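# Move every carton onto the low platform with suction

## Task

Place each carton on the low platform so it lies flat, with no carton resting on another and none sticking out past a platform edge, keeping the same face on top as it had originally; the result only counts if the cartons stay there on their own once the robot stops holding them.

## Robot and tools

Robot: one six-joint arm with a vacuum suction cup instead of fingers. From base to tool the joints are waist (-6.283 to 6.283 rad), shoulder (-2.304 to 2.304), elbow (-4.224 to 0.061), forearm roll (-6.283 to 6.283), wrist pitch (-2.164 to 2.164) and wrist roll (-6.283 to 6.283). The controlled point, called the cup point, is the centre of the cup rim when nothing touches it, and the cup opens along that point's +z axis. The tool body and its camera widen to roughly 9 cm sideways starting about 4 cm behind the rim, so keep that zone clear of cartons and the platform.

Frame: everything is in the scene frame. Its origin is on the table surface under the arm base, +z is up, and +y lies to the left when facing along +x. Positions are in metres, orientations are quaternions written w first (qw, qx, qy, qz). The base may be tilted, and the reported position can be a little off, more so when reaching far.

A row is 8 numbers: x, y, z, qw, qx, qy, qz, suction. The first seven are an absolute target pose for the cup point (not an offset). The suction value lies in [-1, 1]; above 0.01 switches vacuum on, 0.01 or less switches it off, and it keeps whatever was last sent. To hold a given orientation, repeat the same quaternion in every row rather than copying the possibly drifted one from the last report.

execute_actions(actions): a list of actions; each action is a list of 1 to 15 rows, and each row runs for one 1/30 s step. If fewer than 15 rows are given, the final row is repeated until 15 steps pass. An empty list only returns the current state and images. Any target more than 0.6 m away from the cup point's position at the action's start, measured along any of the cup point's own axes, makes that action rejected; a malformed action, or a first action failing this test against the last reported state, makes the entire call rejected with no motion.

Each step, the commanded pose is limited to at most 70 mm and 16 degrees from the measured pose, so distant targets take several actions, and after an action the arm only continues to the last limited pose. If position and orientation cannot both be met, position wins. The elbow cannot straighten fully.

move(target, speed, blocking): target is one row as above, an absolute pose plus suction value (suction is applied at the beginning). The cup point follows a straight line there; the path takes 0.5 to 10 s and is cut off at 10 s. speed is the path's top speed in m/s, 0.002 to 0.5, default 0.25; rotation is capped at twice that value in rad/s, taking the shorter way. The path ignores obstacles, the real tool may lag, deviate or overshoot the speed (especially near full reach), and contacts hurt more at high speed or when the target lies deep past the contact. The extra 'move:' line reports how it ended (done means resting near target; off_target, moving, held, fault otherwise), which limits applied (paced = pose was clipped, held = a check blocked steps, after which motion can jump faster), and the distance left. With blocking=false you get control back after 0.5 s; until some result shows the move ended, other moves and execute_actions are refused, so use wait or stop.

wait(seconds): 0 to 10 s, the arm keeps its last command; returns early if a running move finishes. stop(): brakes a running move (needs room; suction unchanged). zoom_image(camera, region): camera is cam_head_left, cam_head_right, cam_high, cam_low (504x504) or cam_wrist (616x616); region is [x0, y0, x1, y1] in pixels from the top-left, at most 504 by 504. finished_scene(scene): ends the current scene by its number, irreversibly; do it only once the cartons rest correctly without the robot.

Result lines: the state gives cup point position, quaternion and linear/angular velocities. 'Hand target' is the pose the controller is currently driving to. 'pose unreachable' means the clearance check (which treats any mount under the base as arm) altered or stopped the command. execute_actions results list positions at some steps, HELD marking steps that were held back. Joint torques are total drive outputs with per-unit offsets and noise, not contact forces. suction_measured near 0 means no seal; 0.83 or more means airtight; part_present turns 1 at 0.50 and back to 0 below 0.45.

Picking: switch suction on and press the 36 mm rim fully onto a flat, smooth carton face, away from edges, seams or holes. Under vacuum the cup compresses, so a held carton sits up to about 12 mm nearer the tool. Vacuum may lift a carton even without tool motion. Releasing: set the carton down on the platform first, then turn suction off, and retreat at least 15 mm. If the cup seals to the table it pins the tool; switch suction off.

Hazards: contact torque reaching a joint limit (waist 54.6, shoulder 54.6, elbow 45.5, forearm roll 24.5, wrist pitch 17.2, wrist roll 17.2 N m) causes a fault: the joint backs off, the arm halts 10 s and the rest of the call is skipped. Holding loads heats motors; MOTOR HOT appears from 65 °C and at 80 °C an OVER-TEMPERATURE FAULT brakes the arm to cool. Avoid dropping, slamming or shoving cartons hard, and never let anything leave the table, which ends the scene. Loose items may get nudged occasionally, so recheck before finishing. The robot keeps its last command while you are composing replies, so keep the arm in a safe hold.

Each tool is called after "Call:" by a JSON object that holds its "op" and its "data", one argument or row to a line.

## Session

Call:
{"op": "execute_actions", "data": {
  "actions": []
}}

Scene clock: 0.00 s.
end_effector_position=(+0.5988, +0.0051, +0.2544) suction_measured=0.01 part_present=0 end_effector_quat_wxyz=(+0.005, -0.004, +1.000, +0.006) end_effector_velocity=(-0.000, +0.000, -0.001) end_effector_angular_velocity=(+0.000, +0.003, -0.000)
Joint positions: [ 0.001 -0.529 -1.291  0.003 -0.758 -1.569]
Joint velocities: [ 0.001 -0.001 -0.     0.001 -0.002  0.   ]
Joint torques (N m, as the arm reports them, + toward a larger angle): no reading
Motor temperatures (°C, as the motors report them): [22 21 23 23 26 25]
Hand target: +0.599, +0.005, +0.254; +0.005, -0.004, +1.000, +0.006

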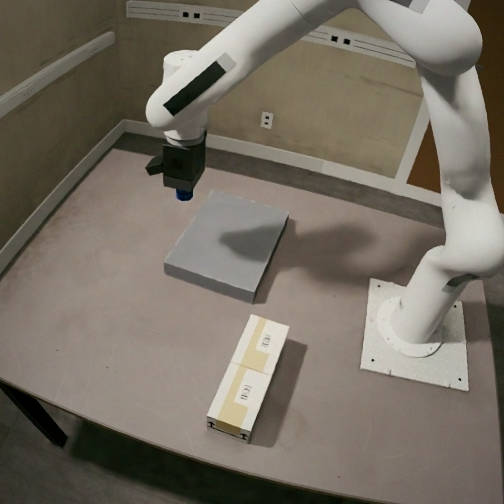

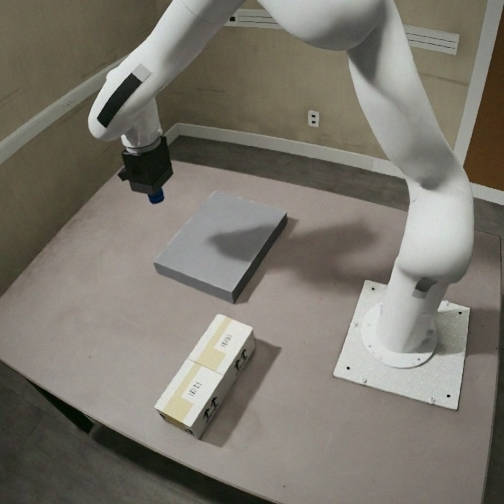

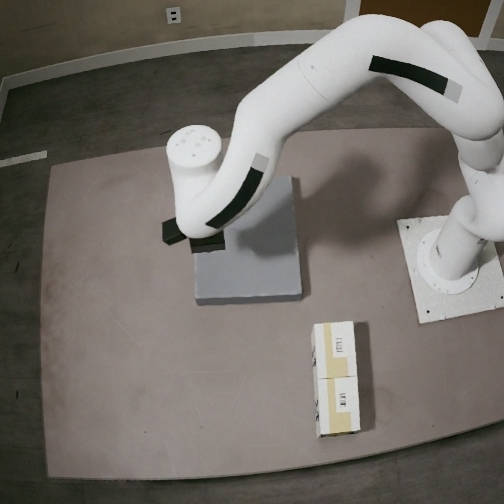

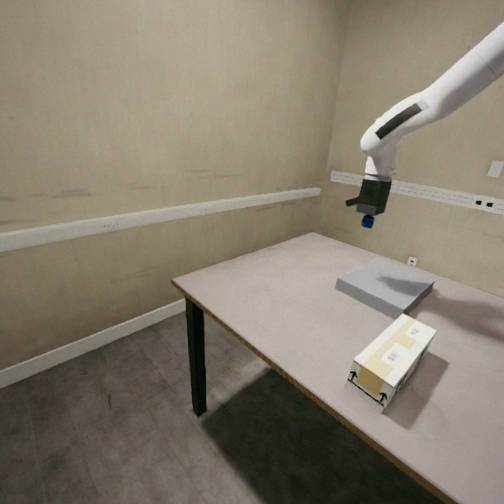

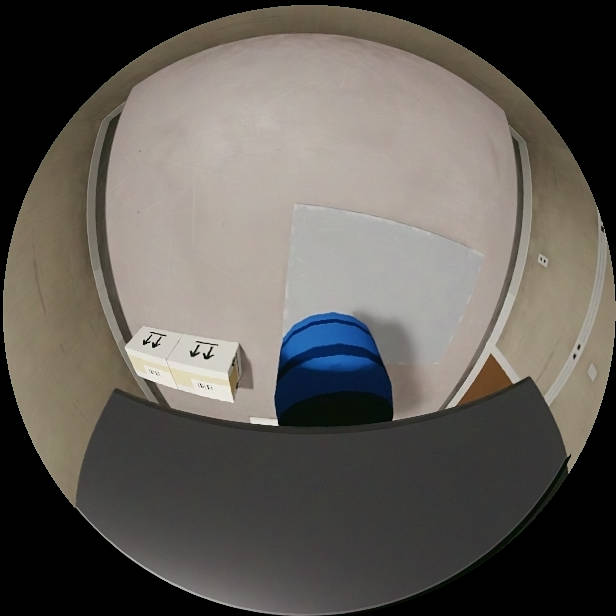

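Call:
{"op": "move", "data": {
  "target": [0.342,0.205,0.115,0,0,1,0,0],
  "speed": 0.4
}}

Call:
{"op": "zoom_image", "data": {
  "camera": "cam_low",
  "region": [330, 270, 470, 420]
}}

Scene clock: 9.57 s.
end_effector_position=(+0.3421, +0.2045, +0.1147) suction_measured=0.01 part_present=0 end_effector_quat_wxyz=(-0.000, +0.001, +1.000, +0.000) end_effector_velocity=(-0.002, +0.000, -0.001) end_effector_angular_velocity=(-0.006, -0.001, -0.002)
Joint positions: [ 0.533 -0.379 -0.649 -0.016 -0.28  -1.012]
Joint velocities: [ 0.007 -0.002  0.002 -0.02   0.002  0.028]
Joint torques (N m, as the arm reports them, + toward a larger angle): [  1.02  12.89 -13.62  -1.49   0.01  -0.31]
Motor temperatures (°C, as the motors report them): [22 21 23 23 26 25]
Hand target: +0.342, +0.205, +0.115; -0.000, +0.000, +1.000, +0.000
Off the commanded pose: 0.001 m, 0 deg.
move: done

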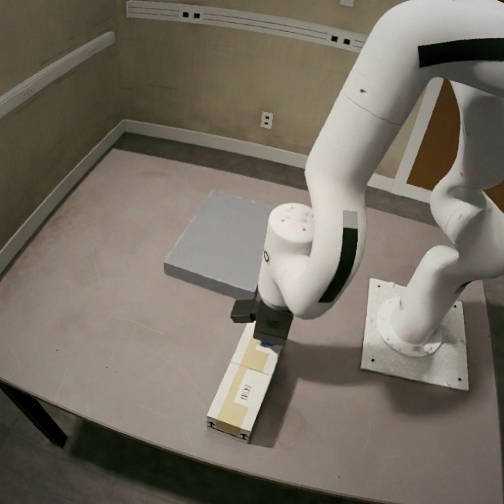

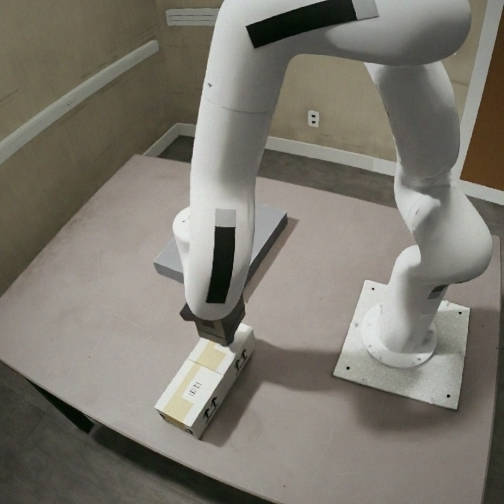

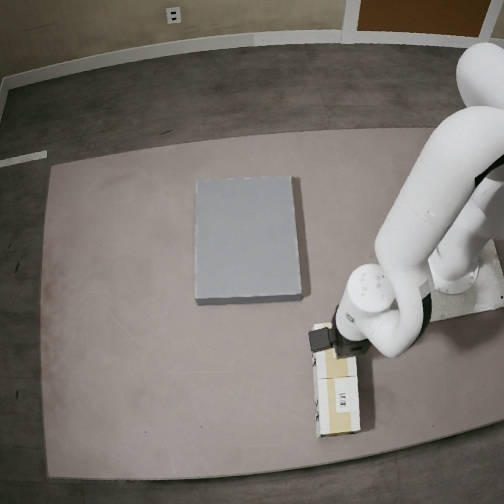

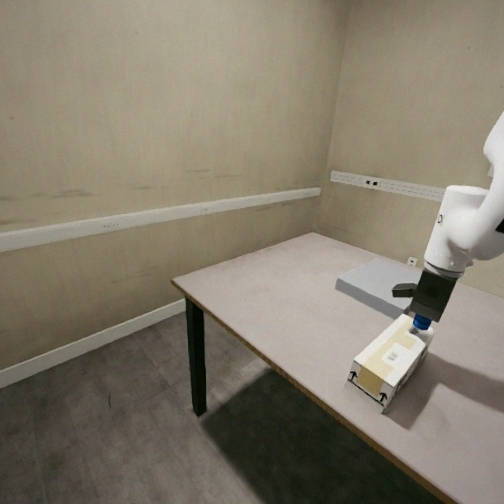

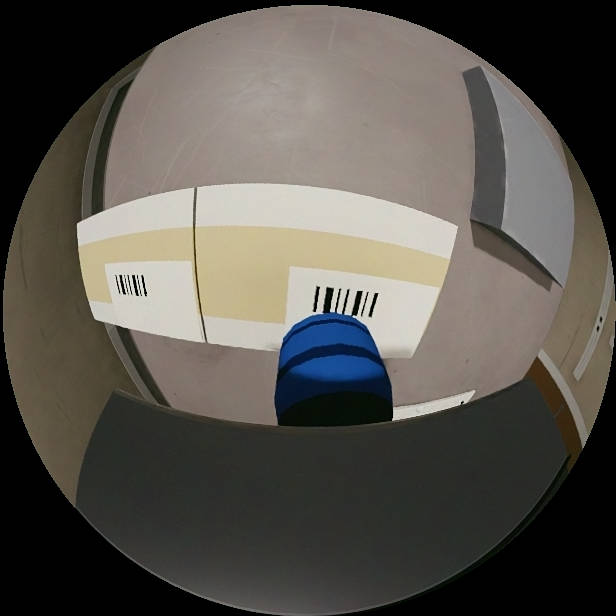

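Region (330, 270, 470, 420) of cam_low's 504x504 image, scaled by 3.360, with more detail than that image has; it fills the left 470 columns of this view, and the rest is white.

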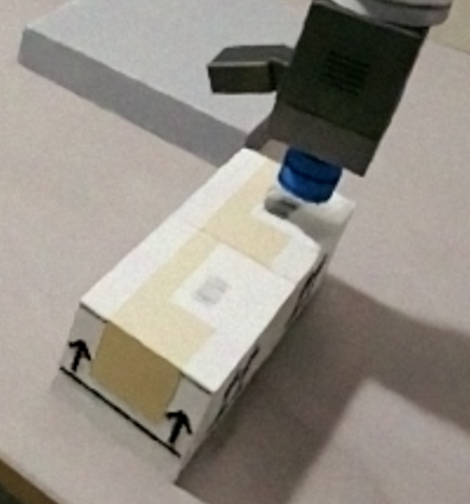

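Call:
{"op": "move", "data": {
  "target": [0.363,0.206,0.097,0,0,1,0,0],
  "speed": 0.08
}}

Call:
{"op": "move", "data": {
  "target": [0.363,0.206,0.08,0,0,1,0,1],
  "speed": 0.03
}}

Scene clock: 12.87 s.
end_effector_position=(+0.3630, +0.2060, +0.0972) suction_measured=0.01 part_present=0 end_effector_quat_wxyz=(+0.000, -0.000, +1.000, -0.000) end_effector_velocity=(+0.000, +0.000, -0.001) end_effector_angular_velocity=(-0.000, +0.001, +0.001)
Joint positions: [ 0.51  -0.454 -0.701 -0.023 -0.257 -1.028]
Joint velocities: [ 0.    -0.003 -0.002  0.001 -0.    -0.002]
Joint torques (N m, as the arm reports them, + toward a larger angle): [  1.03  15.59 -12.99  -1.77   0.03  -0.35]
Motor temperatures (°C, as the motors report them): [22 21 23 23 26 25]
Hand target: +0.363, +0.206, +0.097; +0.000, +0.000, +1.000, -0.000
Off the commanded pose: 0.000 m, 0 deg.
move: done

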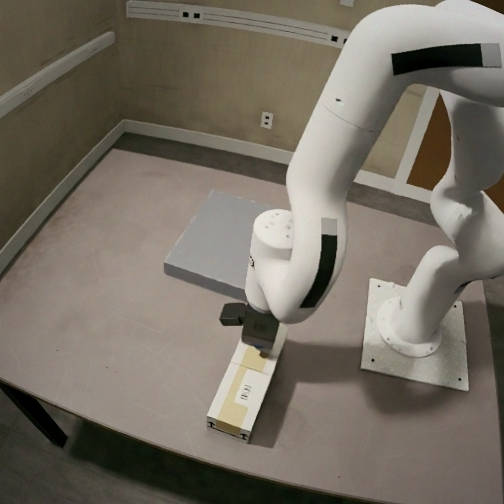

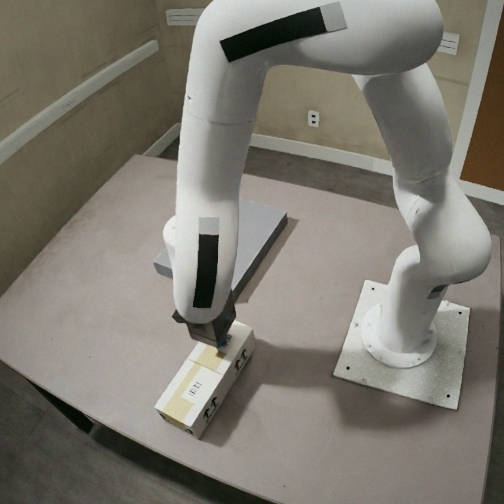

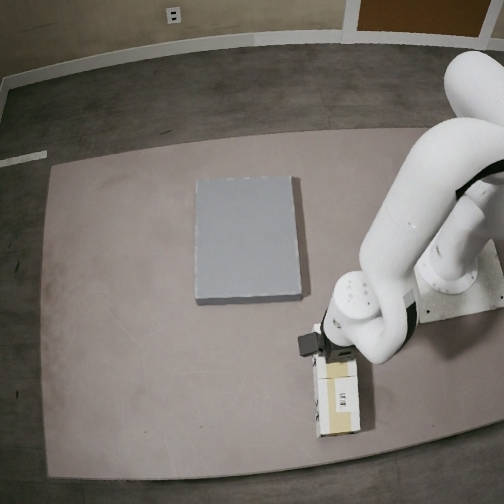

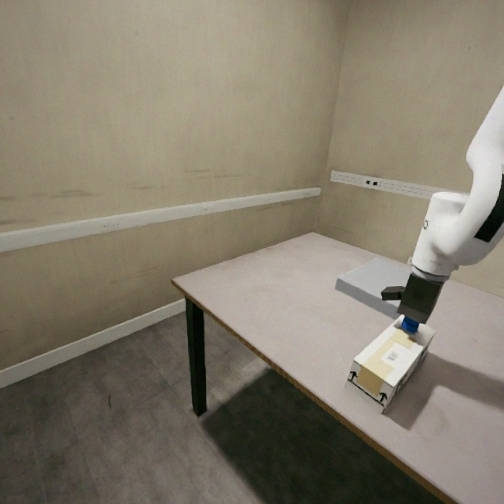

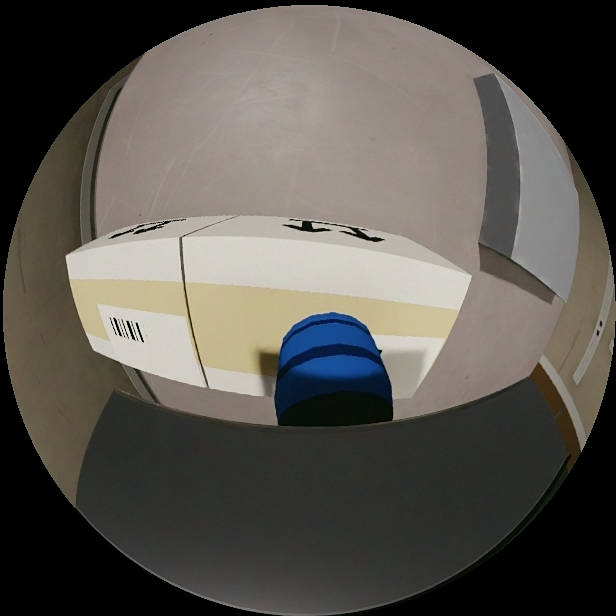

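Scene clock: 13.73 s.
end_effector_position=(+0.3630, +0.2060, +0.0801) suction_measured=0.88 part_present=1 end_effector_quat_wxyz=(+0.000, +0.000, +1.000, -0.000) end_effector_velocity=(+0.002, +0.000, -0.000) end_effector_angular_velocity=(+0.002, -0.003, -0.002)
Joint positions: [ 0.51  -0.497 -0.705 -0.027 -0.218 -1.024]
Joint velocities: [-0.001 -0.001 -0.002 -0.001  0.004  0.001]
Joint torques (N m, as the arm reports them, + toward a larger angle): [  1.33  17.17 -13.75  -1.96  -0.07  -0.33]
Motor temperatures (°C, as the motors report them): [22 21 23 23 26 25]
Hand target: +0.363, +0.206, +0.080; +0.000, +0.000, +1.000, -0.000
Off the commanded pose: 0.000 m, 0 deg.
move: done

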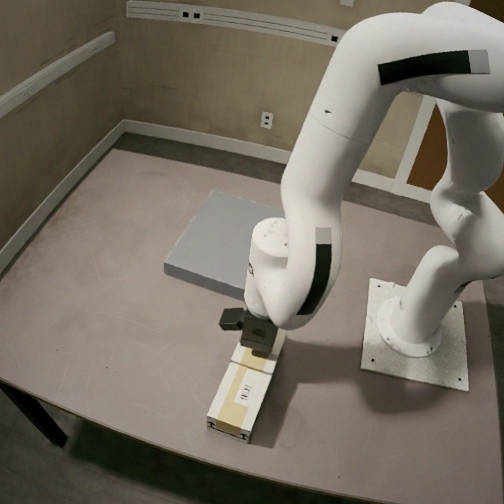

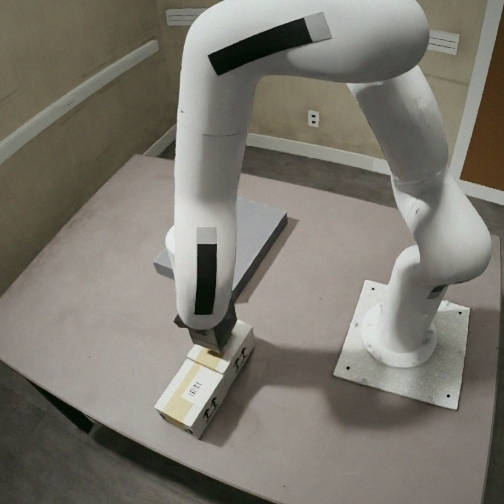

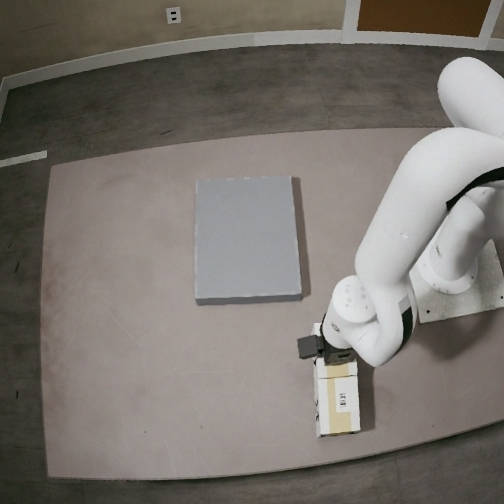

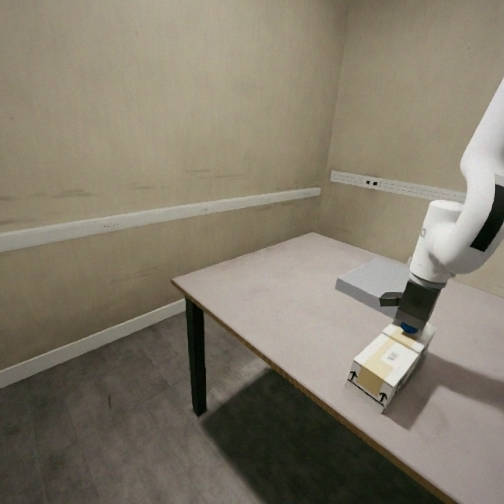

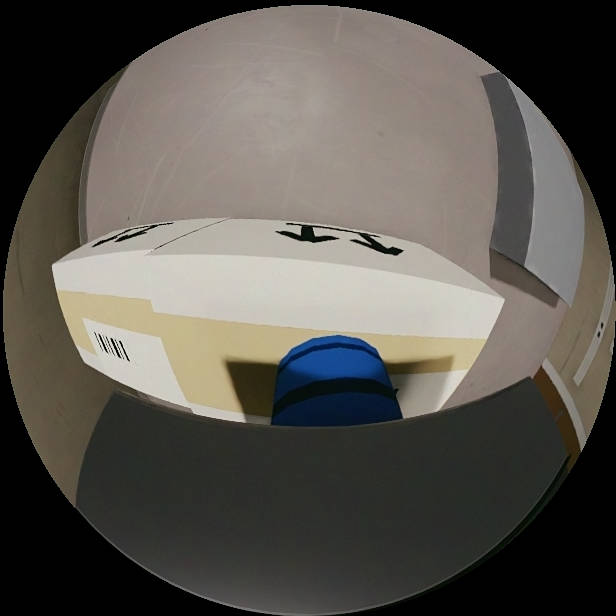

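Call:
{"op": "move", "data": {
  "target": [0.363,0.185,0.145,0,0,1,0,1],
  "speed": 0.2
}}

Call:
{"op": "move", "data": {
  "target": [0.505,-0.17,0.142,0,0.7071,0.7071,0,1],
  "speed": 0.5
}}

Scene clock: 18.30 s.
end_effector_position=(+0.3627, +0.1850, +0.1446) suction_measured=0.89 part_present=1 end_effector_quat_wxyz=(-0.000, -0.000, +1.000, +0.000) end_effector_velocity=(+0.000, +0.000, +0.002) end_effector_angular_velocity=(+0.001, -0.001, -0.001)
Joint positions: [ 0.467 -0.322 -0.674 -0.016 -0.362 -1.078]
Joint velocities: [-0.     0.004 -0.     0.002 -0.002 -0.001]
Joint torques (N m, as the arm reports them, + toward a larger angle): [  2.09  13.71 -16.1   -1.91   0.04  -0.37]
Motor temperatures (°C, as the motors report them): [22 21 23 23 26 25]
Hand target: +0.363, +0.185, +0.145; -0.000, -0.000, +1.000, +0.000
Off the commanded pose: 0.000 m, 0 deg.
move: done

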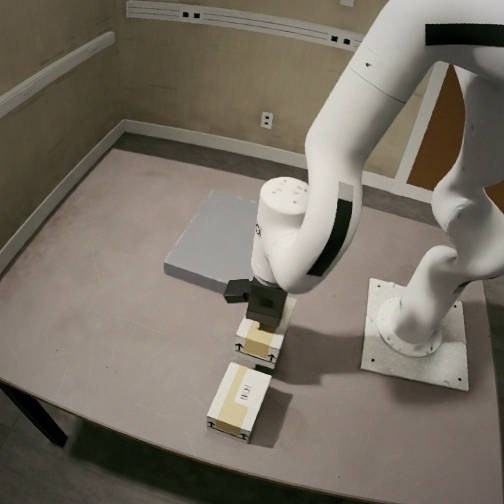

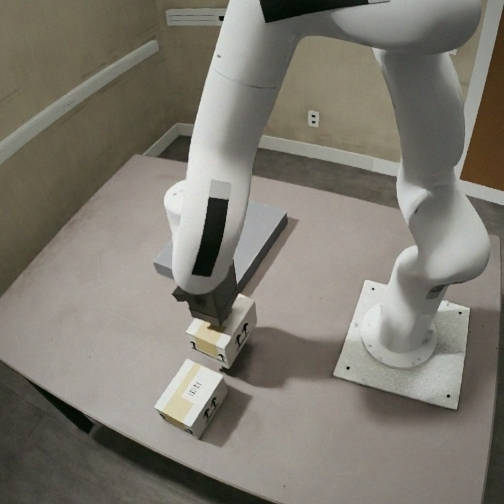

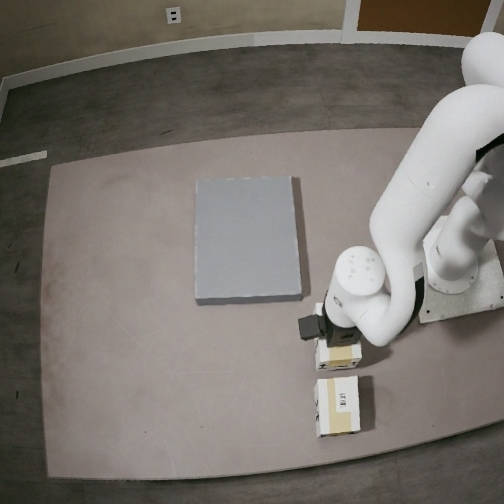

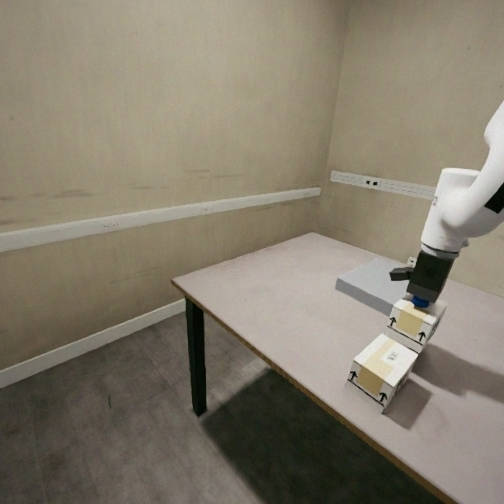

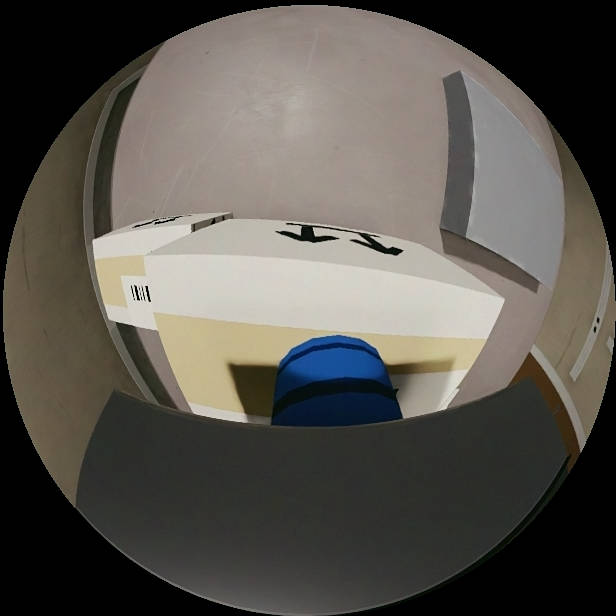

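Scene clock: 20.43 s.
end_effector_position=(+0.5056, -0.1698, +0.1423) suction_measured=0.89 part_present=1 end_effector_quat_wxyz=(+0.001, +0.707, +0.707, -0.000) end_effector_velocity=(+0.001, -0.003, +0.001) end_effector_angular_velocity=(-0.003, -0.001, -0.009)
Joint positions: [-0.326 -0.554 -1.03  -0.028 -0.478 -0.292]
Joint velocities: [-0.003 -0.002 -0.005 -0.005 -0.002  0.011]
Joint torques (N m, as the arm reports them, + toward a larger angle): [  0.87  21.53 -17.73  -1.99  -0.03  -0.47]
Motor temperatures (°C, as the motors report them): [22 21 23 23 26 25]
Hand target: +0.506, -0.170, +0.142; +0.001, +0.707, +0.707, -0.000
Off the commanded pose: 0.001 m, 0 deg.
move: done

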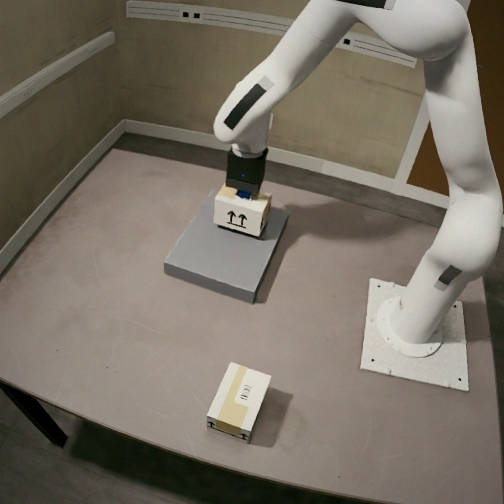

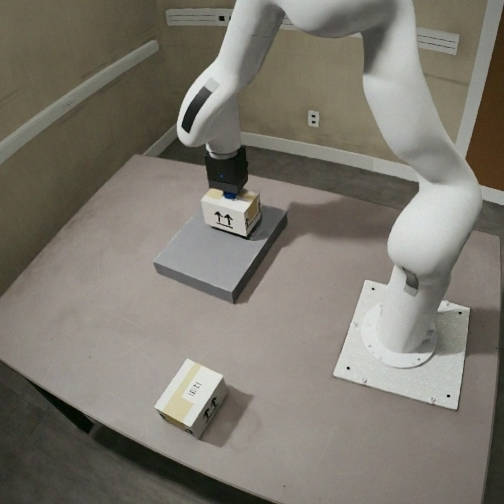

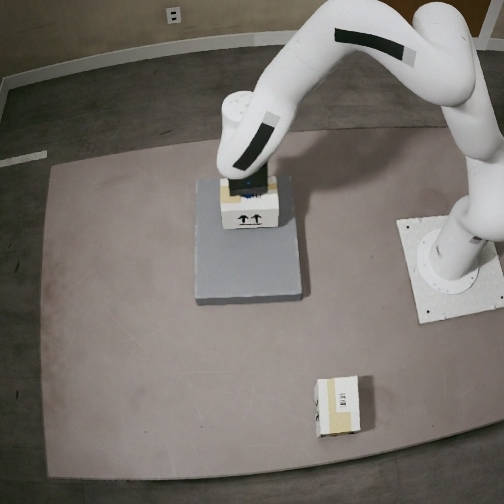

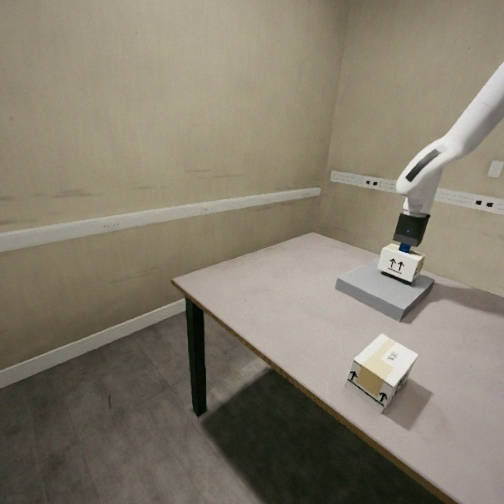

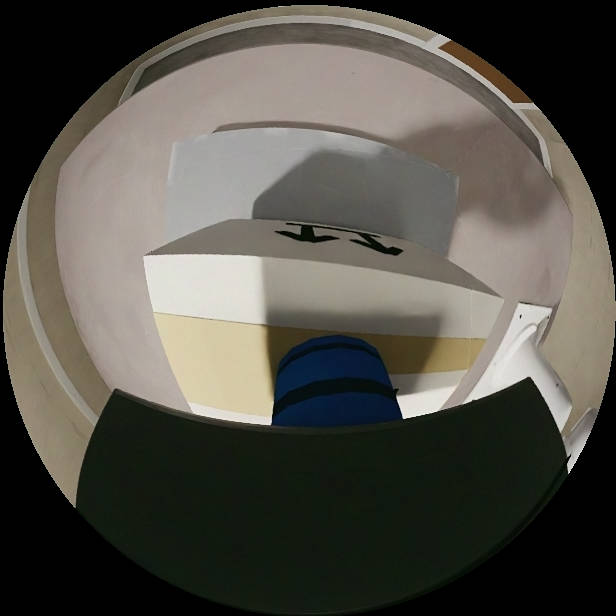

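Call:
{"op": "move", "data": {
  "target": [0.508,-0.175,0.121,0,0.7071,0.7071,0,1],
  "speed": 0.035
}}

Scene clock: 23.47 s.
end_effector_position=(+0.5081, -0.1750, +0.1212) suction_measured=0.89 part_present=1 end_effector_quat_wxyz=(+0.000, +0.707, +0.707, -0.000) end_effector_velocity=(+0.000, -0.001, -0.001) end_effector_angular_velocity=(+0.000, -0.001, -0.001)
Joint positions: [-0.334 -0.6   -1.043 -0.027 -0.445 -0.3  ]
Joint velocities: [-0.002 -0.002 -0.001  0.001  0.001 -0.001]
Joint torques (N m, as the arm reports them, + toward a larger angle): [  1.45  21.03 -16.97  -1.87  -0.01  -0.37]
Motor temperatures (°C, as the motors report them): [22 21 23 23 26 25]
Hand target: +0.508, -0.175, +0.121; +0.000, +0.707, +0.707, -0.000
Off the commanded pose: 0.000 m, 0 deg.
move: done

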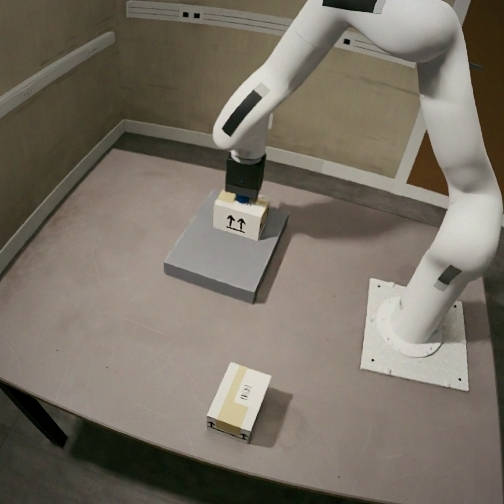

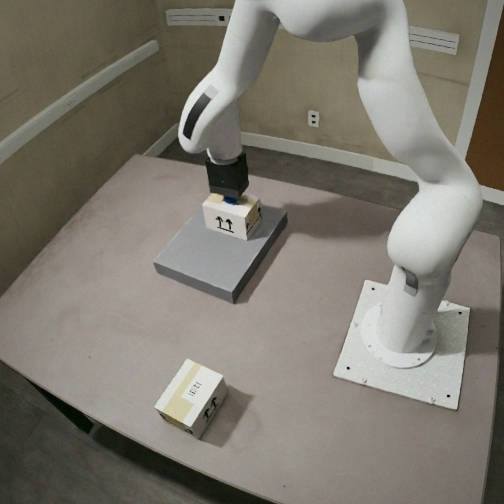

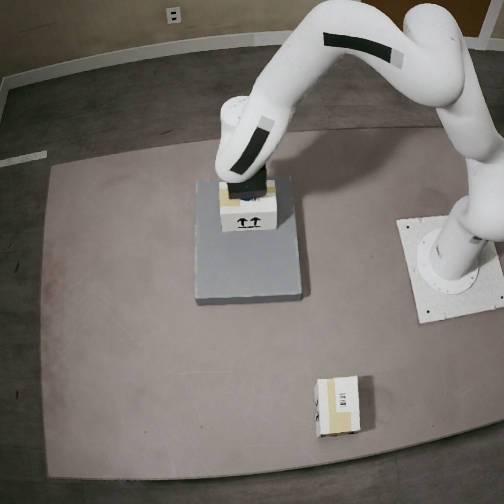

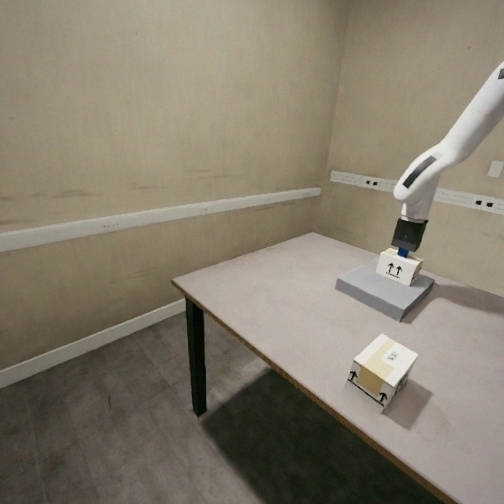

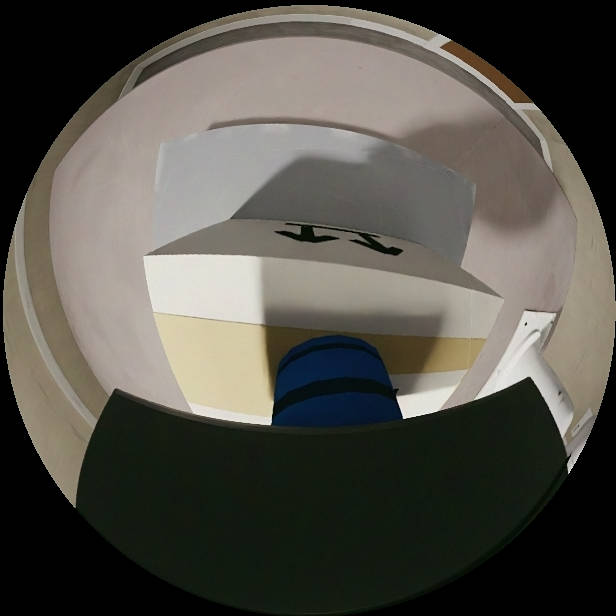

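Call:
{"op": "execute_actions", "data": {
  "actions": [
    [[0.508,-0.175,0.1205,0,0.7071,0.7071,0,1],[0.508,-0.175,0.120,0,0.7071,0.7071,0,1],[0.508,-0.175,0.1195,0,0.7071,0.7071,0,1],[0.508,-0.175,0.119,0,0.7071,0.7071,0,1]]
  ]
}}

Scene clock: 29.37 s.
end_effector_position=(+0.5082, -0.1751, +0.1201) suction_measured=0.89 part_present=1 end_effector_quat_wxyz=(-0.000, +0.707, +0.707, -0.000) end_effector_velocity=(+0.001, -0.000, +0.000) end_effector_angular_velocity=(-0.001, -0.005, -0.000)
Joint positions: [-0.335 -0.603 -1.043 -0.026 -0.443 -0.3  ]
Joint velocities: [-0.     0.001  0.     0.     0.005  0.   ]
Joint torques (N m, as the arm reports them, + toward a larger angle): [  1.32   5.03 -11.38  -1.89   5.29  -0.43]
Motor temperatures (°C, as the motors report them): [22 22 24 23 26 25]
Hand target: +0.508, -0.175, +0.119; -0.000, +0.707, +0.707, -0.000
Off the commanded pose: 0.001 m, 0 deg.
Step readings (end_effector_position):
0: (+0.5080, -0.1750, +0.1210)
1: (+0.5080, -0.1750, +0.1210)
2: (+0.5081, -0.1750, +0.1209)
4: (+0.5081, -0.1750, +0.1207)
8: (+0.5082, -0.1751, +0.1204)
15: end_effector_position above

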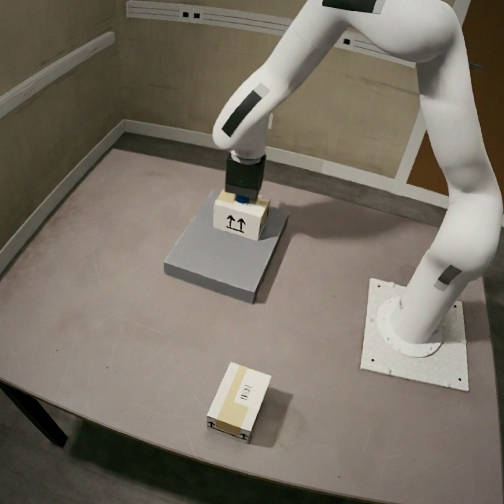

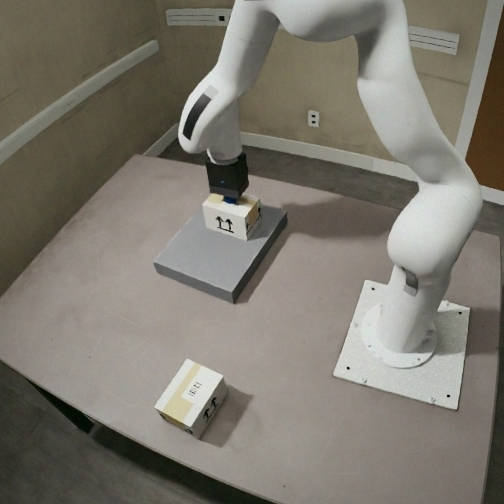

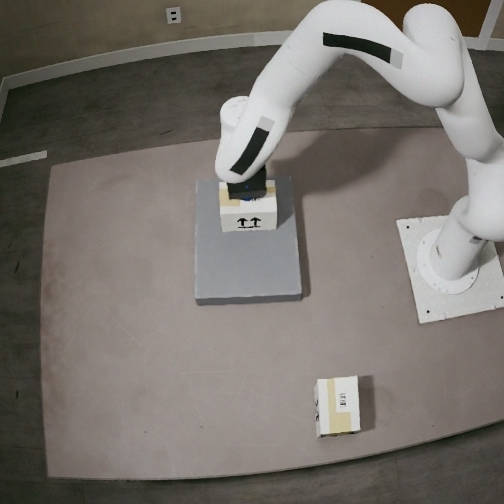

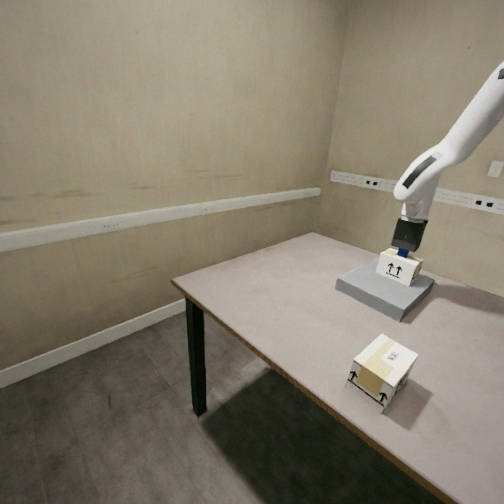

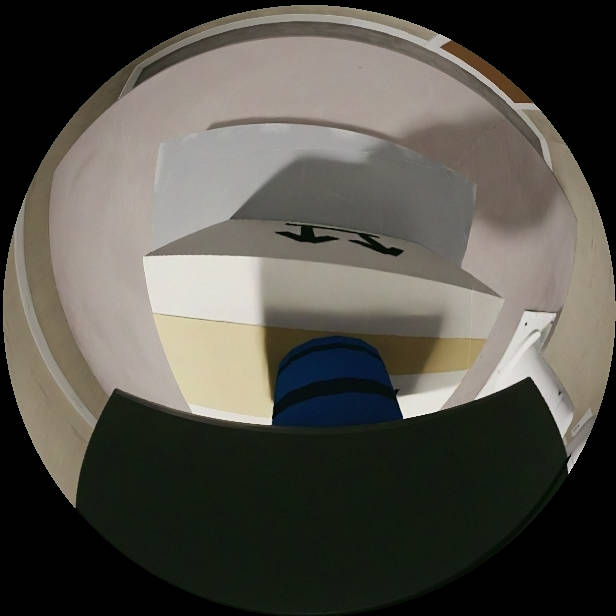

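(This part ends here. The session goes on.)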